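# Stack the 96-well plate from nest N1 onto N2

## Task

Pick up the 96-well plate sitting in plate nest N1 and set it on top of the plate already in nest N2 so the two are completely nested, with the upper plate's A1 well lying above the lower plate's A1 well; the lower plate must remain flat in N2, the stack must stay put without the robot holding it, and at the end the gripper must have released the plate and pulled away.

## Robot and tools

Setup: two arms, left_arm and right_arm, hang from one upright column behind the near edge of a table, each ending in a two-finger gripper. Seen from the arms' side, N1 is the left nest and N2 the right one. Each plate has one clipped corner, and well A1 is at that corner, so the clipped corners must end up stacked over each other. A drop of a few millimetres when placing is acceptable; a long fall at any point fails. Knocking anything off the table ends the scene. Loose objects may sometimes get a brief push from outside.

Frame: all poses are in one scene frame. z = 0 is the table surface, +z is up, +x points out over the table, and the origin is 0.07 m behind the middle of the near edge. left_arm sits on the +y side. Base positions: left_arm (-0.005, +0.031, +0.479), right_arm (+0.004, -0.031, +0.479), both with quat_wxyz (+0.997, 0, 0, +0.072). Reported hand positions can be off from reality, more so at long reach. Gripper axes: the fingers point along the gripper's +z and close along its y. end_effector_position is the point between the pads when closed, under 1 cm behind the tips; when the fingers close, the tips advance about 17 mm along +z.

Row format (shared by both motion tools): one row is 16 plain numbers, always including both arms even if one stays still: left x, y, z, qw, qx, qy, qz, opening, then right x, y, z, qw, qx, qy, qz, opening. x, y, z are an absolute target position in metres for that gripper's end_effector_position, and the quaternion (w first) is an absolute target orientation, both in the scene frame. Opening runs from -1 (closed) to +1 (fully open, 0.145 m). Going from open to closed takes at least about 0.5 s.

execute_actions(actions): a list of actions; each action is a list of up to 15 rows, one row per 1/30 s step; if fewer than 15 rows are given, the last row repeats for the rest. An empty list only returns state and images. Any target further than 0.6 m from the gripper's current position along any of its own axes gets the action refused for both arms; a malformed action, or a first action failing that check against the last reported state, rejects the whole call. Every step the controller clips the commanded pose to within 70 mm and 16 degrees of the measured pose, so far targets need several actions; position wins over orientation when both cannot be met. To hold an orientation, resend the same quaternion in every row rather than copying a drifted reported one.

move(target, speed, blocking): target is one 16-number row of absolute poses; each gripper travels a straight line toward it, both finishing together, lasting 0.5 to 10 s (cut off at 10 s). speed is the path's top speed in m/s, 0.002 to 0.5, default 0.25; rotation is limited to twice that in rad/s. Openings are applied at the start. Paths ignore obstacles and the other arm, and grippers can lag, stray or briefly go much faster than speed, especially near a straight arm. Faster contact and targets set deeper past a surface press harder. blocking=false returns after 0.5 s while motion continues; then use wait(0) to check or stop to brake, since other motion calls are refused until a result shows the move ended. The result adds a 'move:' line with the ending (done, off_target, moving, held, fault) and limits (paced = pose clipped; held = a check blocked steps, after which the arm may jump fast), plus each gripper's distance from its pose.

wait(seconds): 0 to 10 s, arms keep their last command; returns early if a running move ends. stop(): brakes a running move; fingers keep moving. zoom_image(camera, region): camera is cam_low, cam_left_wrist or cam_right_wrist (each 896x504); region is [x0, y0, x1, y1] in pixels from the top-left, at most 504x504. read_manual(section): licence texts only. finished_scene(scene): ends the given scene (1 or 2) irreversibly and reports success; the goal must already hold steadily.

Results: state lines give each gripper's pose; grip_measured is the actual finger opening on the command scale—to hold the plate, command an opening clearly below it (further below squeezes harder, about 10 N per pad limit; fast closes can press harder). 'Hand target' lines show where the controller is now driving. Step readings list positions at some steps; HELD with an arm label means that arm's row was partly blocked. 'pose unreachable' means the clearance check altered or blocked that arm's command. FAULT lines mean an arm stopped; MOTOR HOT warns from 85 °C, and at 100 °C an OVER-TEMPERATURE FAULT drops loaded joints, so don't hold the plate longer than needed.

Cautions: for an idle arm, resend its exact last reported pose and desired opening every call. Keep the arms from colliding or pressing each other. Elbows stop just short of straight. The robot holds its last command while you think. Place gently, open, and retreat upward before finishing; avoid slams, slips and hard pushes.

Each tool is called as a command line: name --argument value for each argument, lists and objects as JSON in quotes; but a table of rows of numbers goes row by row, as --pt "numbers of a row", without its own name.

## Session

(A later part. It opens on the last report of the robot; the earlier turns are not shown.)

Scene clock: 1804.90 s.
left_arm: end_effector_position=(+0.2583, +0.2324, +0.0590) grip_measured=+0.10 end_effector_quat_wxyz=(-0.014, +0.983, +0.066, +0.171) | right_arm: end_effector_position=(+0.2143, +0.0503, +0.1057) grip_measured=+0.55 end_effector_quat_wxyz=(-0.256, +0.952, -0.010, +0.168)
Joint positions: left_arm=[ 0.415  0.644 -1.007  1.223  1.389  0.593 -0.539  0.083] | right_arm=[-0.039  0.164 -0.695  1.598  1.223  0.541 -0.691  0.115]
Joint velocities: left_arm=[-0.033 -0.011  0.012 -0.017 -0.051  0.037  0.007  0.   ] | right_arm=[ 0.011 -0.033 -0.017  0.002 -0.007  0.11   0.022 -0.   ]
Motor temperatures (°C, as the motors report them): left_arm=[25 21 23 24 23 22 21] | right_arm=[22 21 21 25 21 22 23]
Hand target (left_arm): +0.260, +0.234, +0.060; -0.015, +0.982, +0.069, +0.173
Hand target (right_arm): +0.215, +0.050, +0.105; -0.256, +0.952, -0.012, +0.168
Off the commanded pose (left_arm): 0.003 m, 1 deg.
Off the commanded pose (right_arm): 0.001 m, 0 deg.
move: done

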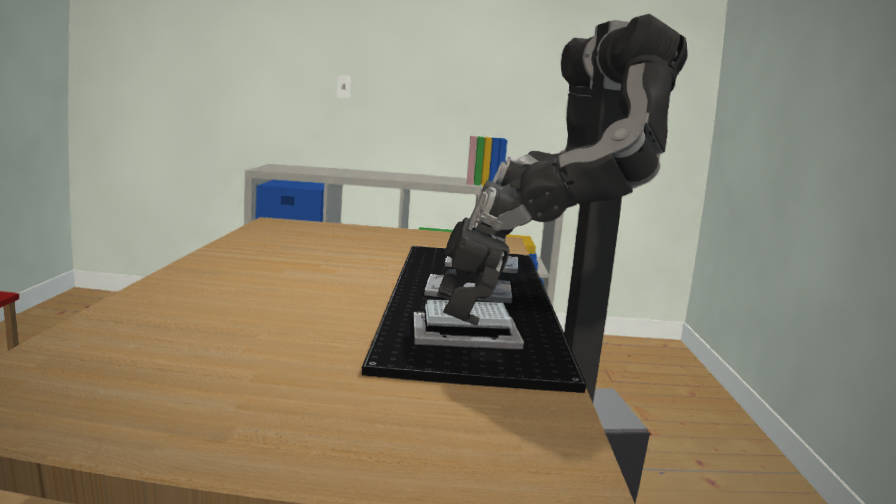

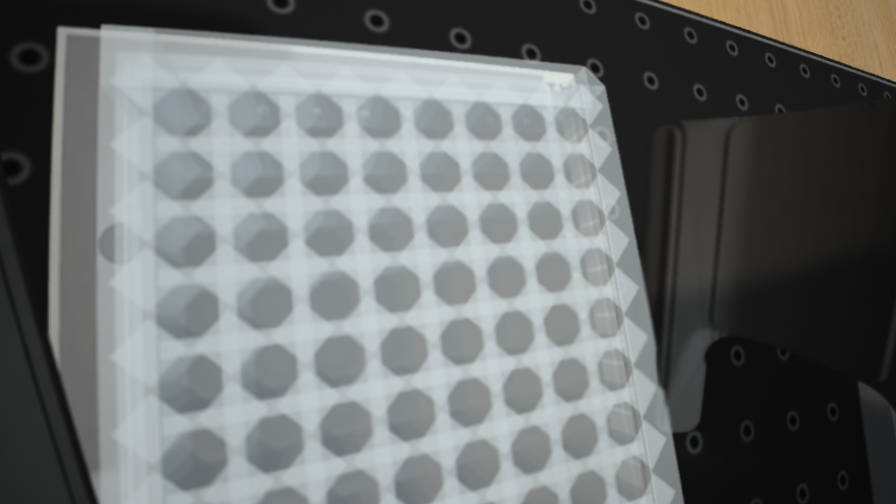

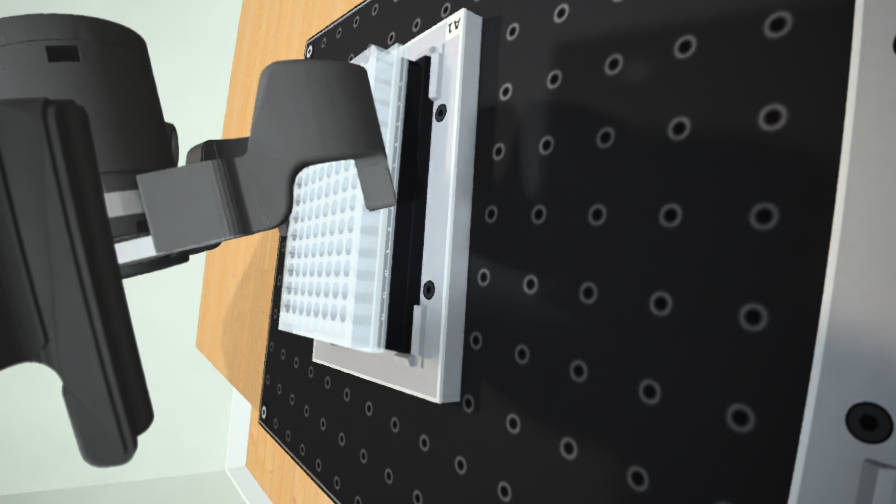

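move --target '[0.2575,0.2320,0.0660,-0.0150,0.9823,0.0690,0.1733,-0.22,0.215,0.05,0.105,-0.256,0.951,-0.012,0.168,0.55]' --speed 0.005

move --target '[0.2605,0.2335,0.0615,-0.0150,0.9823,0.0690,0.1733,-0.22,0.215,0.05,0.105,-0.256,0.951,-0.012,0.168,0.55]' --speed 0.004

Scene clock: 1821.20 s.
left_arm: end_effector_position=(+0.2579, +0.2311, +0.0657) grip_measured=+0.10 end_effector_quat_wxyz=(-0.013, +0.982, +0.068, +0.173) | right_arm: end_effector_position=(+0.2143, +0.0503, +0.1057) grip_measured=+0.55 end_effector_quat_wxyz=(-0.256, +0.952, -0.010, +0.168)
Joint positions: left_arm=[ 0.414  0.664 -1.007  1.269  1.418  0.593 -0.571  0.083] | right_arm=[-0.039  0.164 -0.695  1.598  1.223  0.541 -0.691  0.115]
Joint velocities: left_arm=[-0.055 -0.033 -0.007 -0.007  0.007 -0.007  0.037  0.   ] | right_arm=[-0.033  0.033  0.002  0.007 -0.007 -0.051  0.081 -0.   ]
Motor temperatures (°C, as the motors report them): left_arm=[26 21 23 24 23 22 21] | right_arm=[22 21 21 25 21 22 23]
Hand target (left_arm): +0.258, +0.232, +0.066; -0.015, +0.982, +0.069, +0.174
Hand target (right_arm): +0.215, +0.050, +0.105; -0.256, +0.952, -0.012, +0.168
Off the commanded pose (left_arm): 0.001 m, 0 deg.
Off the commanded pose (right_arm): 0.001 m, 0 deg.
move: done

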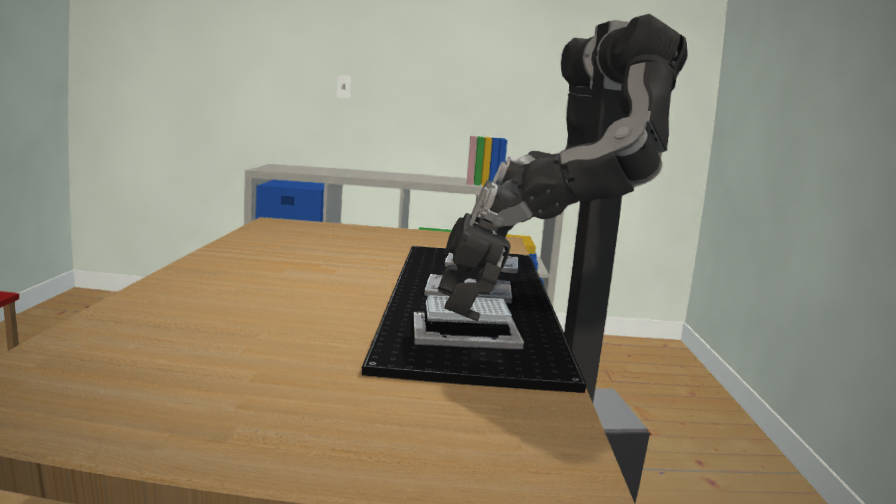

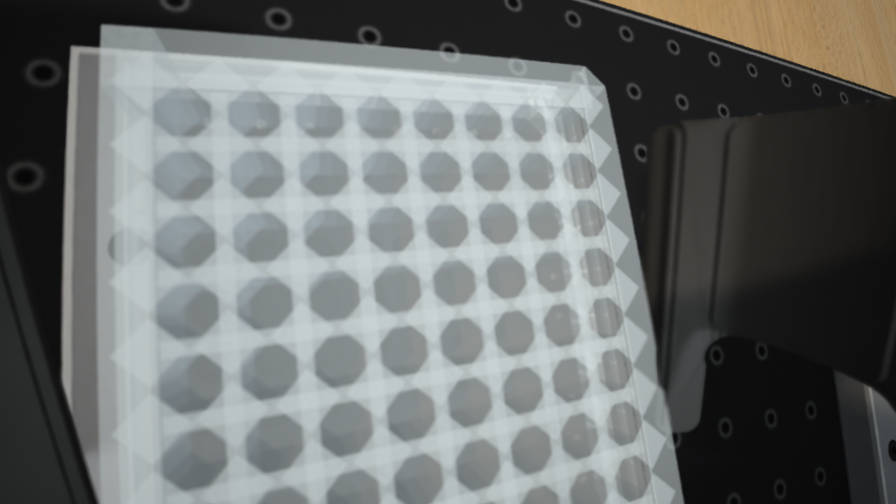

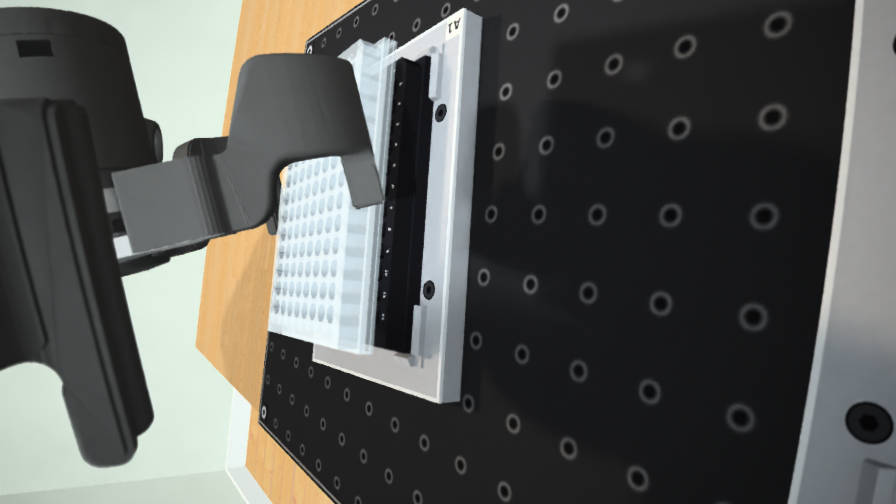

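Scene clock: 1822.80 s.
left_arm: end_effector_position=(+0.2585, +0.2340, +0.0606) grip_measured=+0.10 end_effector_quat_wxyz=(-0.017, +0.983, +0.069, +0.170) | right_arm: end_effector_position=(+0.2143, +0.0503, +0.1057) grip_measured=+0.55 end_effector_quat_wxyz=(-0.256, +0.952, -0.010, +0.168)
Joint positions: left_arm=[ 0.417  0.649 -1.007  1.23   1.401  0.593 -0.553  0.083] | right_arm=[-0.039  0.164 -0.695  1.598  1.223  0.541 -0.691  0.115]
Joint velocities: left_arm=[-0.055 -0.077 -0.002 -0.002 -0.066 -0.066 -0.125 -0.   ] | right_arm=[ 0.033 -0.077  0.012  0.007  0.007 -0.007  0.081  0.   ]
Motor temperatures (°C, as the motors report them): left_arm=[26 21 23 24 23 22 21] | right_arm=[22 21 21 25 21 22 23]
Hand target (left_arm): +0.260, +0.233, +0.061; -0.015, +0.982, +0.069, +0.173
Hand target (right_arm): +0.215, +0.050, +0.105; -0.256, +0.952, -0.012, +0.168
Off the commanded pose (left_arm): 0.002 m, 0 deg.
Off the commanded pose (right_arm): 0.001 m, 0 deg.
move: done

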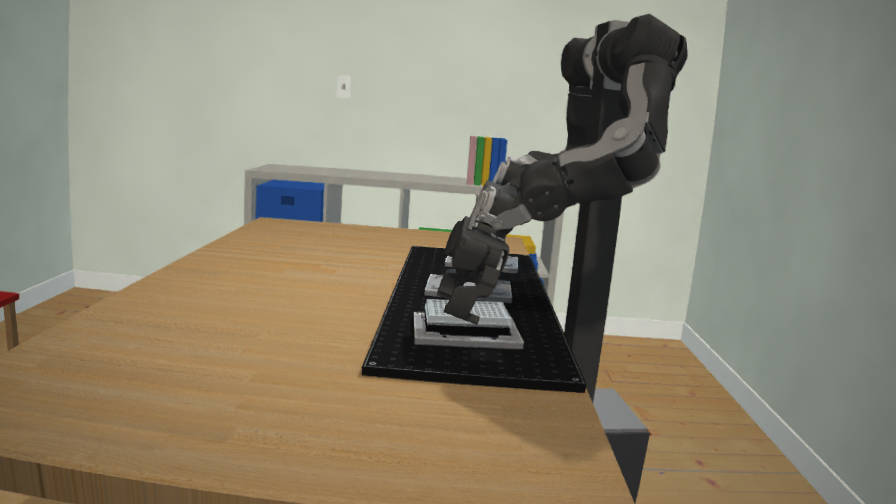

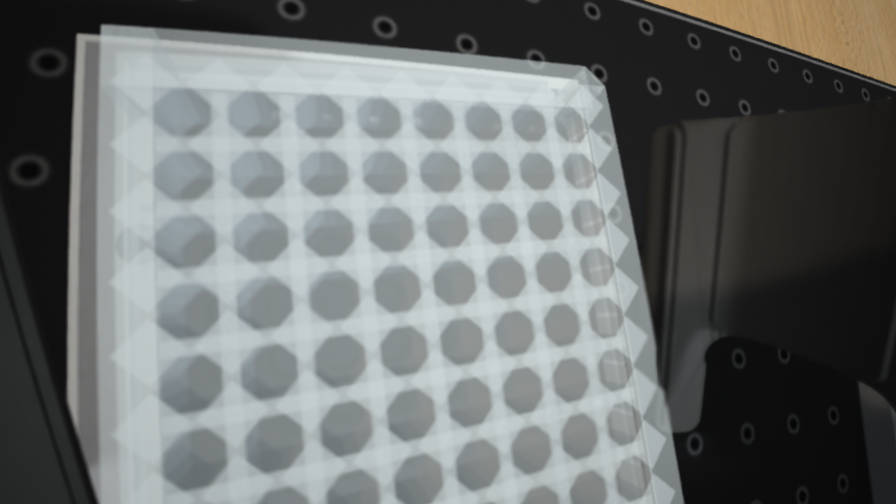

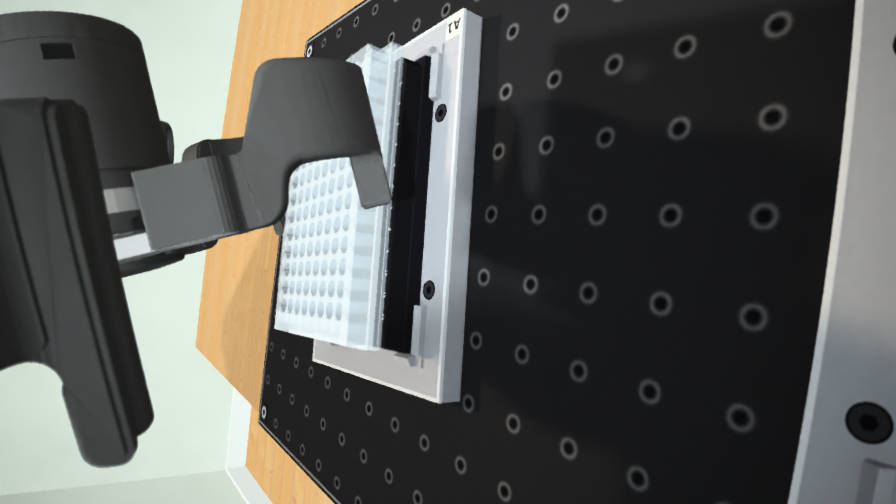

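execute_actions --actions '[[[0.2610,0.2330,0.0608,-0.0150,0.9823,0.0690,0.1733,-0.22,0.215,0.05,0.105,-0.256,0.951,-0.012,0.168,0.55],[0.2615,0.2330,0.0608,-0.0150,0.9823,0.0690,0.1733,-0.22,0.215,0.05,0.105,-0.256,0.951,-0.012,0.168,0.55],[0.2620,0.2330,0.0608,-0.0150,0.9823,0.0690,0.1733,-0.22,0.215,0.05,0.105,-0.256,0.951,-0.012,0.168,0.55]]]'

Scene clock: 1835.13 s.
left_arm: end_effector_position=(+0.2607, +0.2331, +0.0604) grip_measured=+0.10 end_effector_quat_wxyz=(-0.016, +0.983, +0.070, +0.172) | right_arm: end_effector_position=(+0.2143, +0.0503, +0.1057) grip_measured=+0.55 end_effector_quat_wxyz=(-0.256, +0.952, -0.010, +0.168)
Joint positions: left_arm=[ 0.422  0.64  -1.007  1.219  1.397  0.593 -0.55   0.083] | right_arm=[-0.039  0.164 -0.695  1.598  1.223  0.541 -0.691  0.115]
Joint velocities: left_arm=[-0.011 -0.011 -0.007 -0.022 -0.007 -0.007  0.007  0.   ] | right_arm=[ 0.033  0.011  0.017 -0.017  0.007 -0.007  0.037 -0.   ]
Motor temperatures (°C, as the motors report them): left_arm=[26 21 23 24 23 22 21] | right_arm=[22 21 21 25 21 22 23]
Hand target (left_arm): +0.262, +0.233, +0.061; -0.015, +0.982, +0.069, +0.173
Hand target (right_arm): +0.215, +0.050, +0.105; -0.256, +0.952, -0.012, +0.168
Off the commanded pose (left_arm): 0.001 m, 0 deg.
Off the commanded pose (right_arm): 0.001 m, 0 deg.
Step readings (end_effector_position):
0: left_arm (+0.2585, +0.2340, +0.0606) | right_arm (+0.2143, +0.0503, +0.1057)
1: left_arm (+0.2587, +0.2341, +0.0602) | right_arm (+0.2143, +0.0503, +0.1057)
2: left_arm (+0.2593, +0.2337, +0.0599) | right_arm (+0.2143, +0.0503, +0.1057)
4: left_arm (+0.2603, +0.2332, +0.0601) | right_arm (+0.2143, +0.0503, +0.1057)
8: left_arm (+0.2607, +0.2331, +0.0604) | right_arm (+0.2143, +0.0503, +0.1057)
15: end_effector_position above

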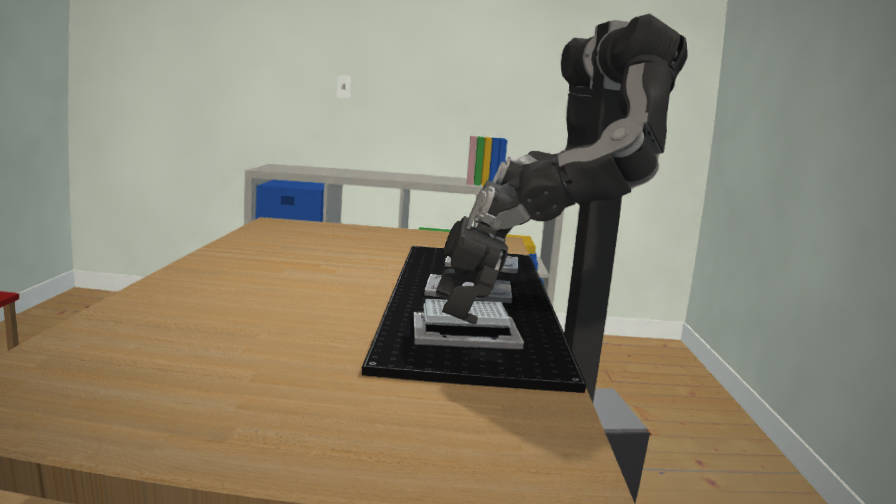

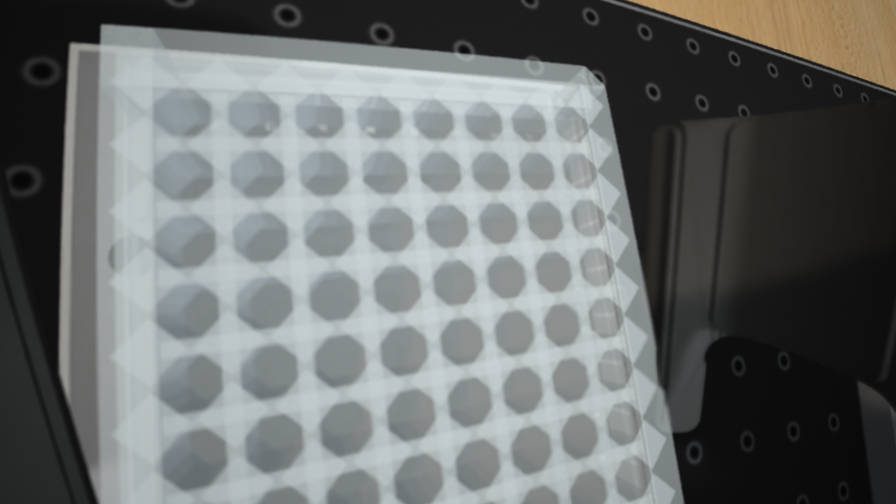

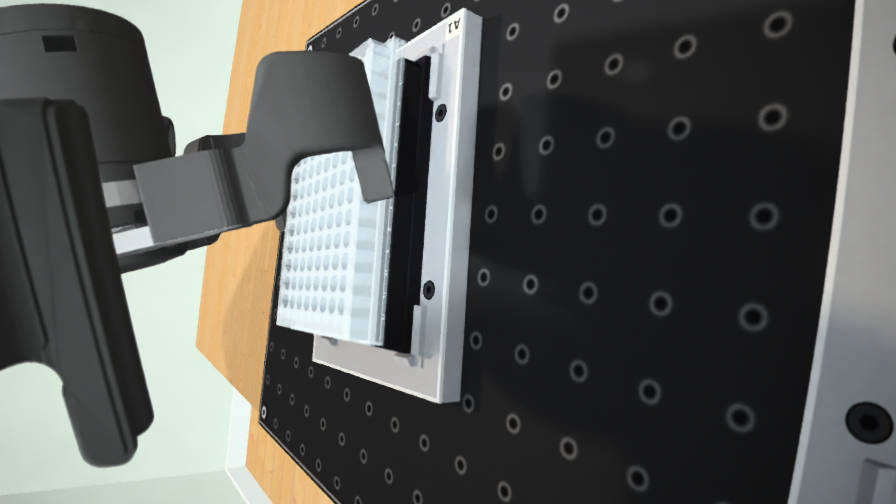

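zoom_image --camera "cam_right_wrist" --region '[300,260,480,400]'

zoom_image --camera "cam_right_wrist" --region '[340,20,480,130]'

zoom_image --camera "cam_left_wrist" --region '[30,10,350,190]'

Region (300, 260, 480, 400) of cam_right_wrist's 896x504 image, scaled by 2.800, with more detail than that image has.

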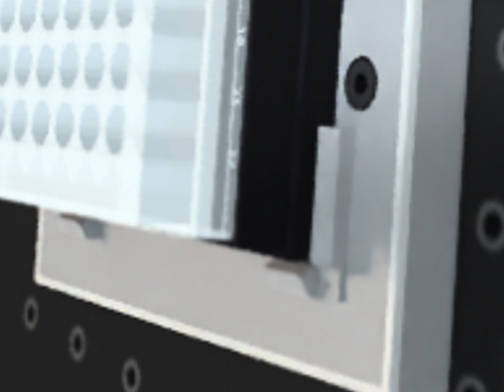

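Region (340, 20, 480, 130) of cam_right_wrist's 896x504 image, scaled by 3.600, with more detail than that image has; it fills the top 396 rows of this view, and the rest is white.

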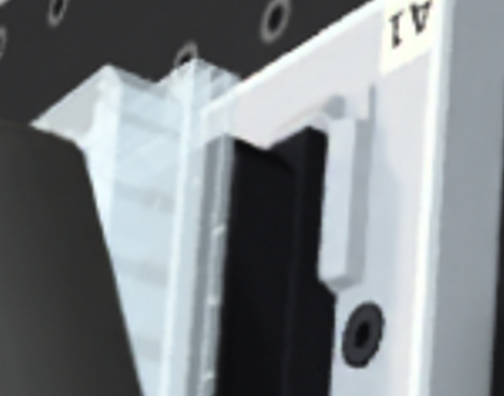

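Region (30, 10, 350, 190) of cam_left_wrist's 896x504 image, scaled by 1.575, with more detail than that image has; it fills the top 284 rows of this view, and the rest is white.

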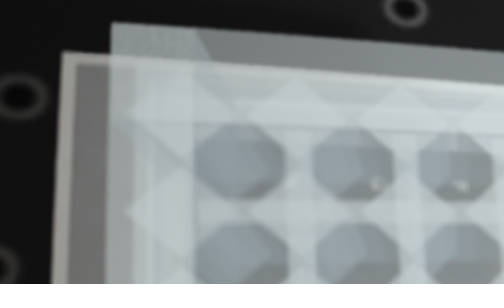

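zoom_image --camera "cam_left_wrist" --region '[440,30,660,150]'

zoom_image --camera "cam_left_wrist" --region '[50,10,250,120]'

Region (440, 30, 660, 150) of cam_left_wrist's 896x504 image, scaled by 2.291, with more detail than that image has; it fills the top 275 rows of this view, and the rest is white.

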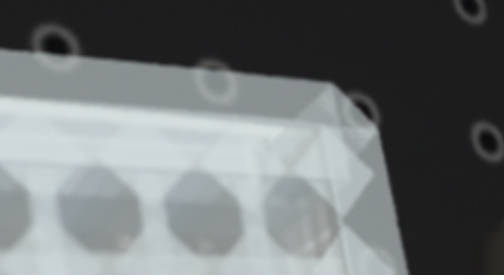

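Region (50, 10, 250, 120) of cam_left_wrist's 896x504 image, scaled by 2.520, with more detail than that image has; it fills the top 277 rows of this view, and the rest is white.

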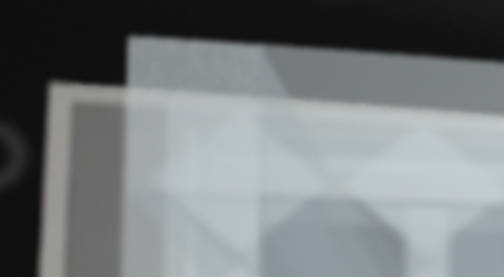

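execute_actions --actions '[[[0.2615,0.2330,0.0608,-0.0150,0.9825,0.0680,0.1733,-0.22,0.215,0.05,0.105,-0.256,0.951,-0.012,0.168,0.55],[0.2615,0.2330,0.0608,-0.0150,0.9825,0.0670,0.1733,-0.22,0.215,0.05,0.105,-0.256,0.951,-0.012,0.168,0.55],[0.2615,0.2330,0.0608,-0.0150,0.9826,0.0660,0.1733,-0.22,0.215,0.05,0.105,-0.256,0.951,-0.012,0.168,0.55],[0.2615,0.2330,0.0608,-0.0150,0.9826,0.0650,0.1733,-0.22,0.215,0.05,0.105,-0.256,0.951,-0.012,0.168,0.55],[0.2615,0.2330,0.0608,-0.0150,0.9827,0.0640,0.1733,-0.22,0.215,0.05,0.105,-0.256,0.951,-0.012,0.168,0.55]]]'

Scene clock: 1941.77 s.
left_arm: end_effector_position=(+0.2612, +0.2329, +0.0605) grip_measured=+0.10 end_effector_quat_wxyz=(-0.016, +0.982, +0.066, +0.173) | right_arm: end_effector_position=(+0.2143, +0.0503, +0.1057) grip_measured=+0.55 end_effector_quat_wxyz=(-0.256, +0.952, -0.010, +0.168)
Joint positions: left_arm=[ 0.422  0.641 -1.008  1.219  1.389  0.593 -0.543  0.083] | right_arm=[-0.039  0.164 -0.695  1.598  1.223  0.541 -0.691  0.115]
Joint velocities: left_arm=[ 0.055 -0.055 -0.002  0.012  0.066  0.051 -0.095  0.   ] | right_arm=[-0.011  0.011 -0.002 -0.017 -0.022  0.022  0.007 -0.   ]
Motor temperatures (°C, as the motors report them): left_arm=[26 21 23 24 23 22 21] | right_arm=[22 21 21 25 21 22 23]
Hand target (left_arm): +0.261, +0.233, +0.061; -0.015, +0.983, +0.064, +0.173
Hand target (right_arm): +0.215, +0.050, +0.105; -0.256, +0.952, -0.012, +0.168
Off the commanded pose (left_arm): 0.000 m, 0 deg.
Off the commanded pose (right_arm): 0.001 m, 0 deg.
Step readings (end_effector_position):
0: left_arm (+0.2607, +0.2331, +0.0604) | right_arm (+0.2143, +0.0503, +0.1057)
1: left_arm (+0.2608, +0.2330, +0.0604) | right_arm (+0.2143, +0.0503, +0.1057)
2: left_arm (+0.2608, +0.2330, +0.0604) | right_arm (+0.2143, +0.0503, +0.1057)
4: left_arm (+0.2610, +0.2330, +0.0605) | right_arm (+0.2143, +0.0503, +0.1057)
8: left_arm (+0.2612, +0.2328, +0.0605) | right_arm (+0.2143, +0.0503, +0.1057)
15: end_effector_position above

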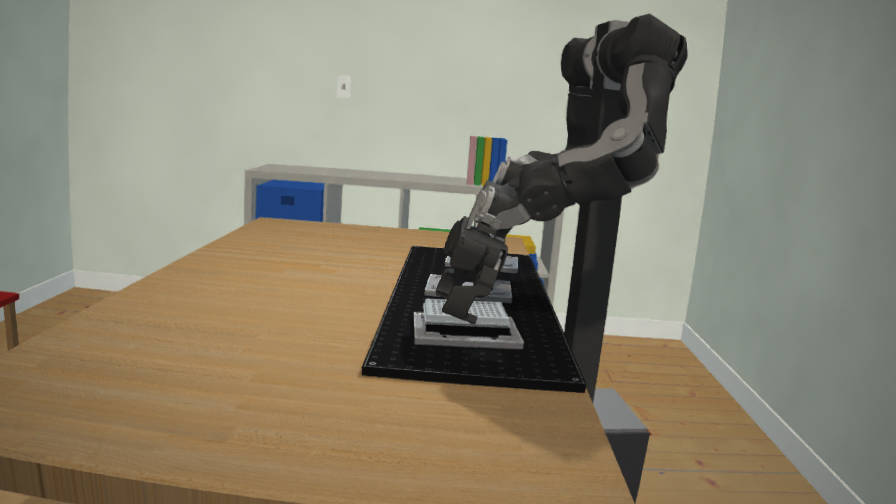

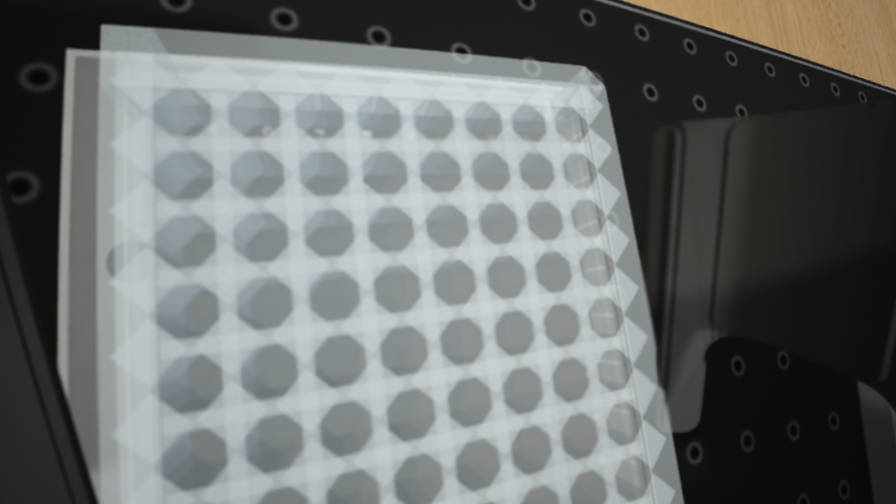

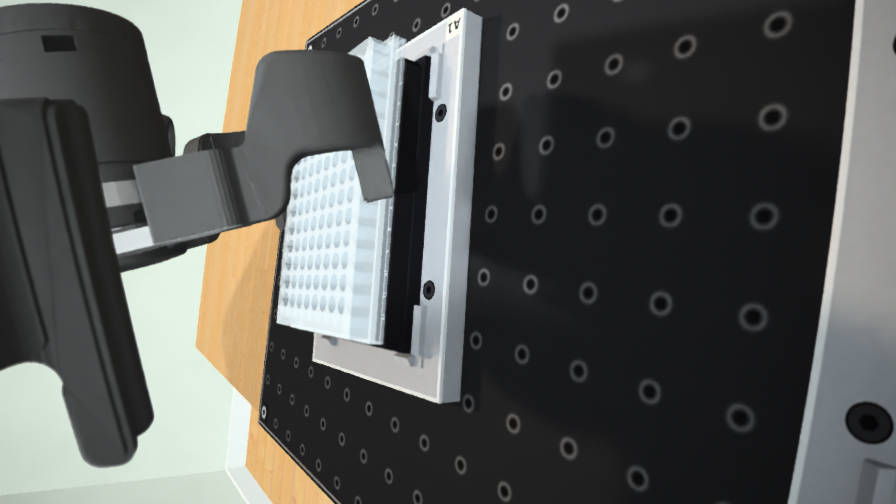

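execute_actions --actions '[[[0.2610,0.2332,0.0608,-0.0150,0.9827,0.0640,0.1733,-0.22,0.215,0.05,0.105,-0.256,0.951,-0.012,0.168,0.55],[0.2606,0.2334,0.0608,-0.0150,0.9827,0.0640,0.1733,-0.22,0.215,0.05,0.105,-0.256,0.951,-0.012,0.168,0.55],[0.2602,0.2336,0.0608,-0.0150,0.9827,0.0640,0.1733,-0.22,0.215,0.05,0.105,-0.256,0.951,-0.012,0.168,0.55],[0.2598,0.2336,0.0608,-0.0150,0.9827,0.0640,0.1733,-0.22,0.215,0.05,0.105,-0.256,0.951,-0.012,0.168,0.55]]]'

zoom_image --camera "cam_right_wrist" --region '[300,260,480,400]'

Scene clock: 1959.43 s.
left_arm: end_effector_position=(+0.2605, +0.2353, +0.0611) grip_measured=+0.10 end_effector_quat_wxyz=(-0.018, +0.982, +0.066, +0.174) | right_arm: end_effector_position=(+0.2143, +0.0503, +0.1057) grip_measured=+0.55 end_effector_quat_wxyz=(-0.256, +0.952, -0.010, +0.168)
Joint positions: left_arm=[ 0.421  0.648 -1.008  1.224  1.388  0.593 -0.542  0.083] | right_arm=[-0.039  0.164 -0.695  1.598  1.223  0.541 -0.691  0.115]
Joint velocities: left_arm=[ 0.033  0.011  0.002  0.007  0.037 -0.022  0.007  0.   ] | right_arm=[-0.055  0.121 -0.012  0.007  0.037 -0.007  0.007  0.   ]
Motor temperatures (°C, as the motors report them): left_arm=[26 21 23 24 23 22 21] | right_arm=[22 21 21 25 21 22 23]
Hand target (left_arm): +0.260, +0.234, +0.061; -0.015, +0.983, +0.064, +0.173
Hand target (right_arm): +0.215, +0.050, +0.105; -0.256, +0.952, -0.012, +0.168
Off the commanded pose (left_arm): 0.002 m, 0 deg.
Off the commanded pose (right_arm): 0.001 m, 0 deg.
Step readings (end_effector_position):
0: left_arm (+0.2613, +0.2329, +0.0605) | right_arm (+0.2143, +0.0503, +0.1057)
1: left_arm (+0.2612, +0.2330, +0.0605) | right_arm (+0.2143, +0.0503, +0.1057)
2: left_arm (+0.2611, +0.2336, +0.0606) | right_arm (+0.2143, +0.0503, +0.1057)
4: left_arm (+0.2608, +0.2351, +0.0612) | right_arm (+0.2143, +0.0503, +0.1057)
8: left_arm (+0.2605, +0.2353, +0.0611) | right_arm (+0.2143, +0.0503, +0.1057)
15: end_effector_position above

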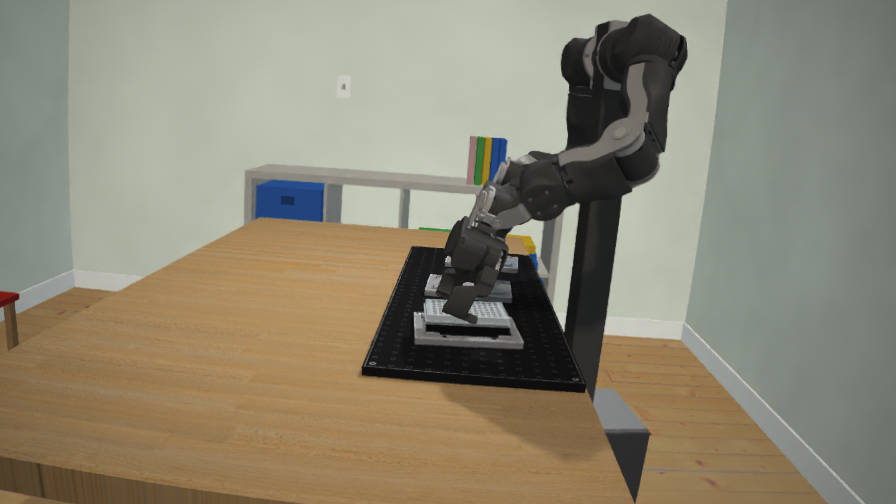

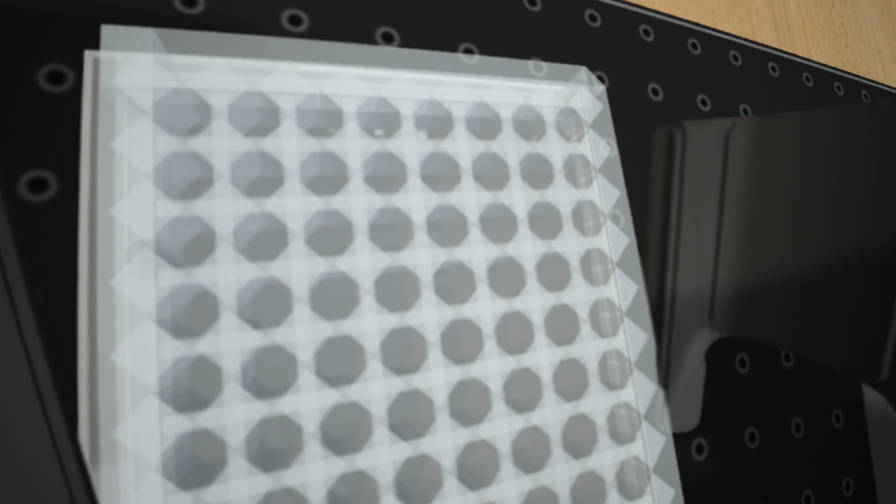

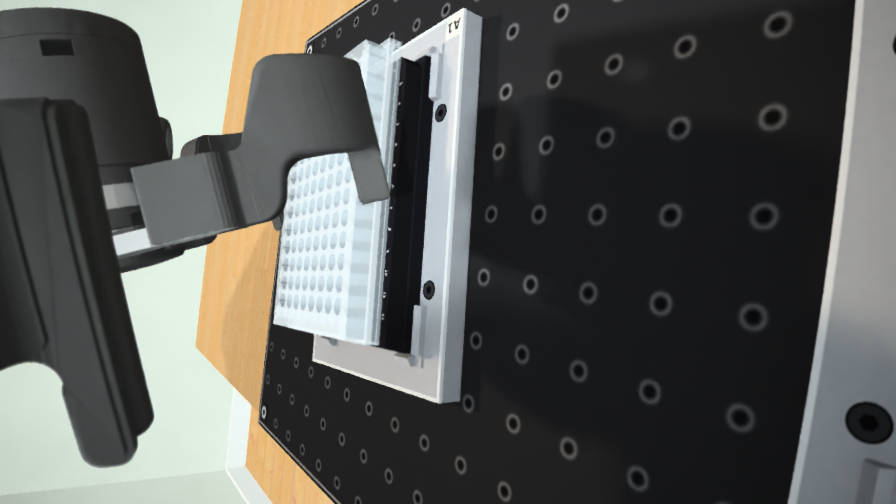

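Region (300, 260, 480, 400) of cam_right_wrist's 896x504 image, scaled by 2.800, with more detail than that image has.

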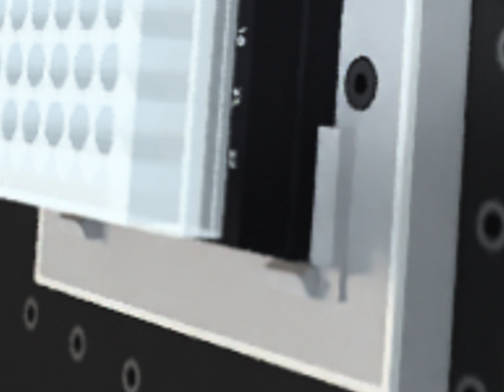

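move --target '[0.2580,0.2348,0.0606,-0.0150,0.9827,0.0640,0.1733,-0.22,0.215,0.05,0.105,-0.256,0.951,-0.012,0.168,0.55]' --speed 0.003

Scene clock: 2026.43 s.
left_arm: end_effector_position=(+0.2582, +0.2357, +0.0605) grip_measured=+0.10 end_effector_quat_wxyz=(-0.018, +0.983, +0.065, +0.172) | right_arm: end_effector_position=(+0.2143, +0.0503, +0.1057) grip_measured=+0.55 end_effector_quat_wxyz=(-0.256, +0.952, -0.010, +0.168)
Joint positions: left_arm=[ 0.415  0.654 -1.008  1.229  1.388  0.593 -0.54   0.083] | right_arm=[-0.039  0.164 -0.695  1.598  1.223  0.541 -0.691  0.115]
Joint velocities: left_arm=[-0.011 -0.055  0.007  0.012  0.037  0.037 -0.037 -0.   ] | right_arm=[-0.011  0.055 -0.002 -0.012 -0.007  0.037 -0.037 -0.   ]
Motor temperatures (°C, as the motors report them): left_arm=[26 21 23 24 23 22 21] | right_arm=[22 21 21 25 21 22 23]
Hand target (left_arm): +0.258, +0.235, +0.061; -0.015, +0.983, +0.064, +0.173
Hand target (right_arm): +0.215, +0.050, +0.105; -0.256, +0.952, -0.012, +0.168
Off the commanded pose (left_arm): 0.001 m, 0 deg.
Off the commanded pose (right_arm): 0.001 m, 0 deg.
move: done

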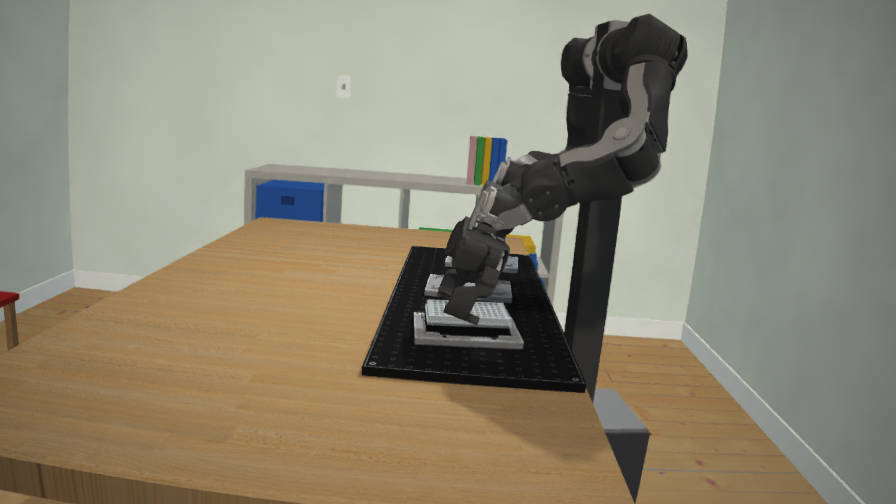

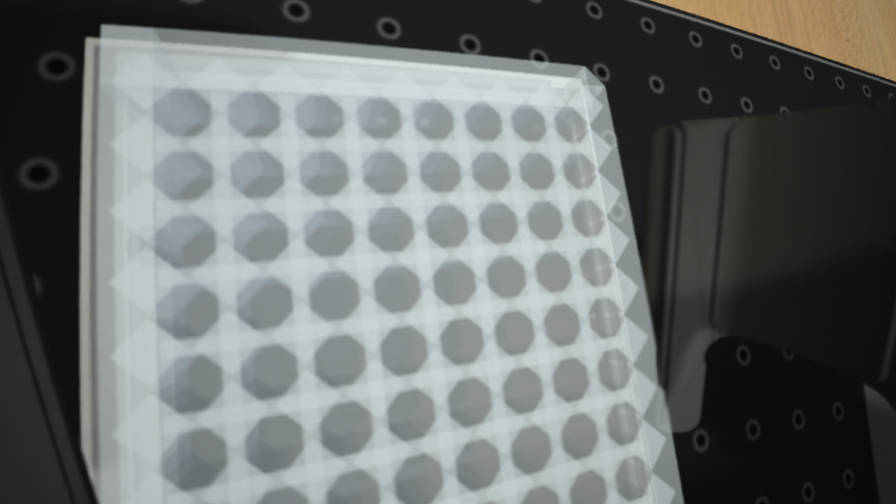

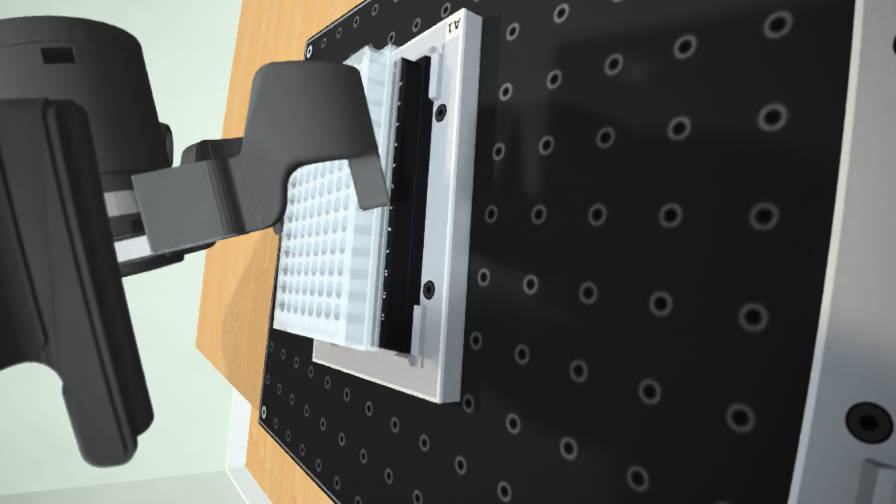

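move --target '[0.2580,0.2348,0.0582,-0.0150,0.9827,0.0640,0.1733,-0.22,0.215,0.05,0.105,-0.256,0.951,-0.012,0.168,0.55]' --speed 0.002

zoom_image --camera "cam_right_wrist" --region '[300,260,480,400]'

Scene clock: 2035.10 s.
left_arm: end_effector_position=(+0.2586, +0.2359, +0.0593) grip_measured=+0.10 end_effector_quat_wxyz=(-0.017, +0.983, +0.065, +0.173) | right_arm: end_effector_position=(+0.2143, +0.0503, +0.1057) grip_measured=+0.55 end_effector_quat_wxyz=(-0.256, +0.952, -0.010, +0.168)
Joint positions: left_arm=[ 0.415  0.651 -1.008  1.221  1.381  0.59  -0.531  0.083] | right_arm=[-0.039  0.164 -0.695  1.598  1.223  0.541 -0.691  0.115]
Joint velocities: left_arm=[ 0.033 -0.033 -0.012 -0.017 -0.007 -0.037  0.022 -0.   ] | right_arm=[-0.121  0.033 -0.012 -0.007  0.022  0.022 -0.022 -0.   ]
Motor temperatures (°C, as the motors report them): left_arm=[26 21 23 24 23 22 21] | right_arm=[22 21 21 25 21 22 23]
Hand target (left_arm): +0.258, +0.235, +0.058; -0.015, +0.983, +0.064, +0.173
Hand target (right_arm): +0.215, +0.050, +0.105; -0.256, +0.952, -0.012, +0.168
Off the commanded pose (left_arm): 0.002 m, 0 deg.
Off the commanded pose (right_arm): 0.001 m, 0 deg.
move: done

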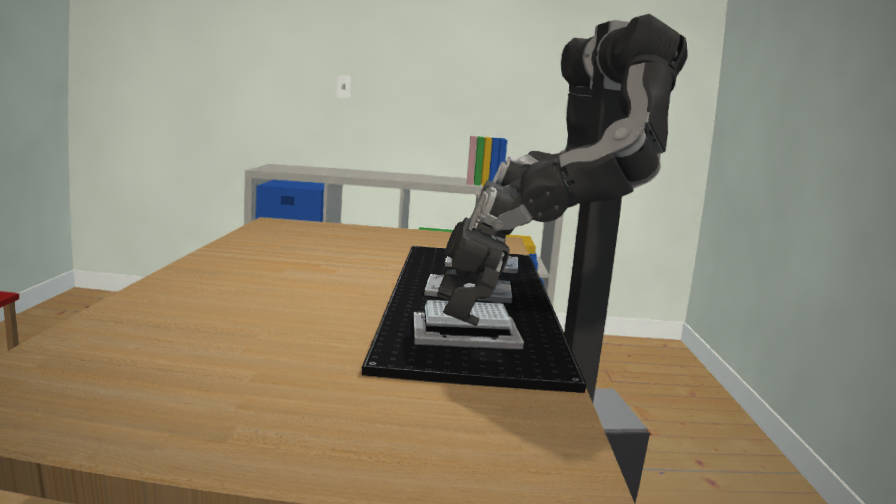

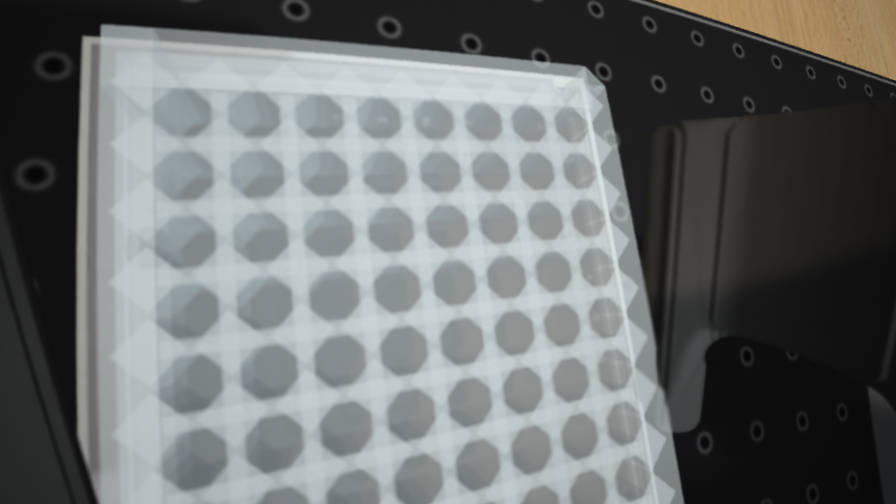

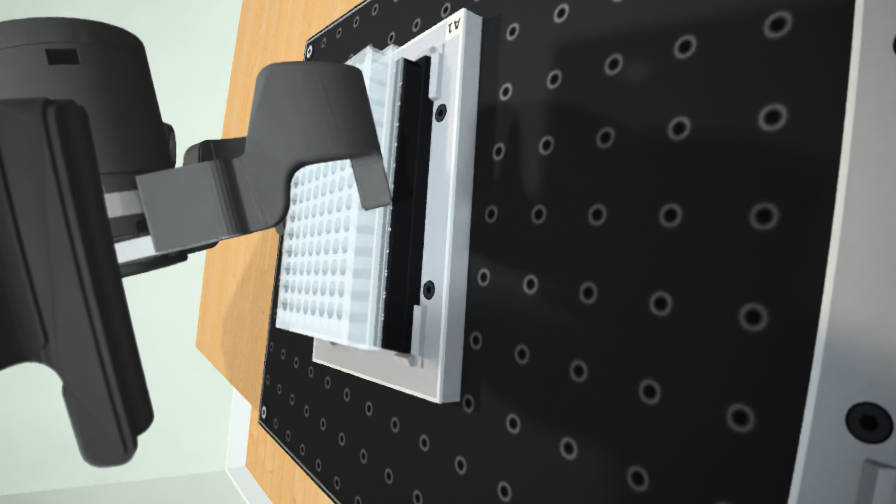

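Region (300, 260, 480, 400) of cam_right_wrist's 896x504 image, scaled by 2.800, with more detail than that image has.

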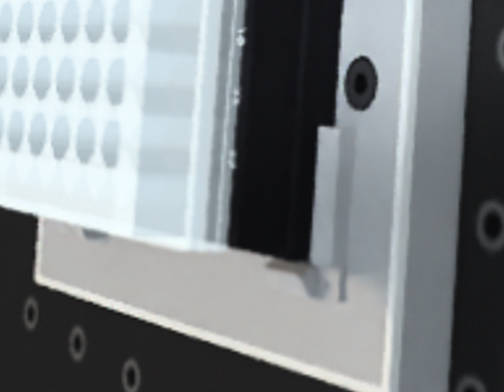

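move --target '[0.2575,0.2348,0.0572,-0.0150,0.9827,0.0640,0.1733,-0.22,0.215,0.05,0.105,-0.256,0.951,-0.012,0.168,0.55]' --speed 0.002

Scene clock: 2044.73 s.
left_arm: end_effector_position=(+0.2583, +0.2358, +0.0585) grip_measured=+0.10 end_effector_quat_wxyz=(-0.017, +0.983, +0.064, +0.173) | right_arm: end_effector_position=(+0.2143, +0.0503, +0.1057) grip_measured=+0.55 end_effector_quat_wxyz=(-0.256, +0.952, -0.010, +0.168)
Joint positions: left_arm=[ 0.413  0.649 -1.008  1.218  1.377  0.587 -0.528  0.083] | right_arm=[-0.039  0.164 -0.695  1.598  1.223  0.541 -0.691  0.115]
Joint velocities: left_arm=[ 0.033 -0.077 -0.007 -0.012  0.051 -0.022  0.095  0.   ] | right_arm=[-0.011 -0.055 -0.017  0.007 -0.007  0.037 -0.022  0.   ]
Motor temperatures (°C, as the motors report them): left_arm=[26 21 23 24 23 22 21] | right_arm=[22 21 21 25 21 22 23]
Hand target (left_arm): +0.257, +0.235, +0.057; -0.015, +0.983, +0.064, +0.173
Hand target (right_arm): +0.215, +0.050, +0.105; -0.256, +0.952, -0.012, +0.168
Off the commanded pose (left_arm): 0.002 m, 0 deg.
Off the commanded pose (right_arm): 0.001 m, 0 deg.
move: done

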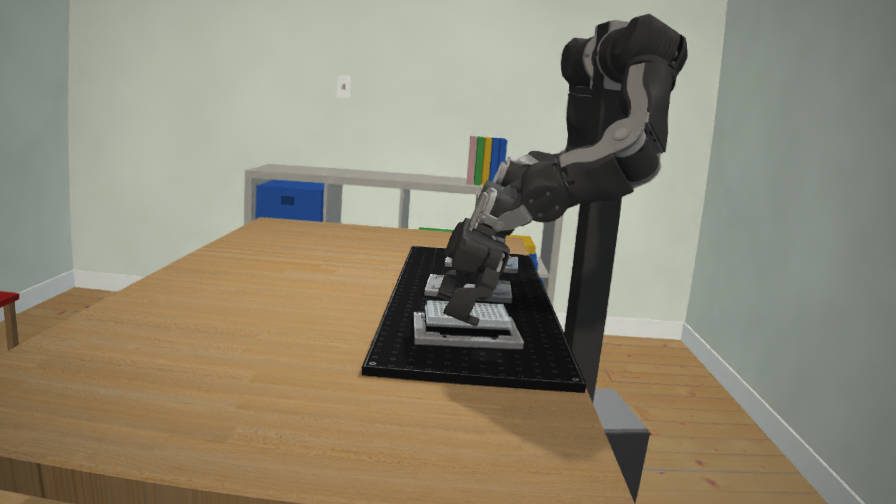

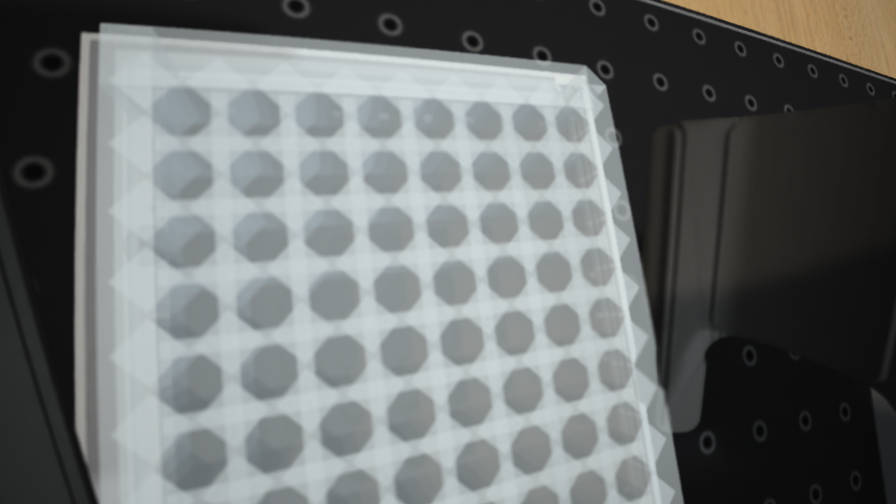

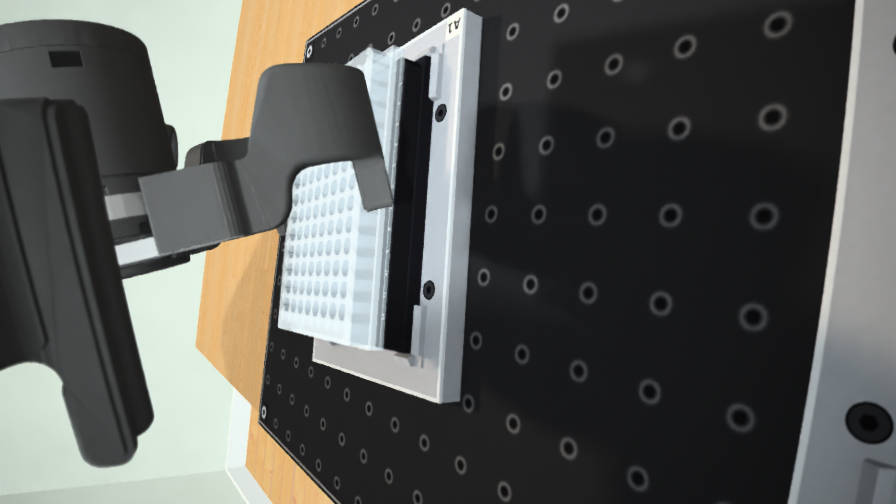

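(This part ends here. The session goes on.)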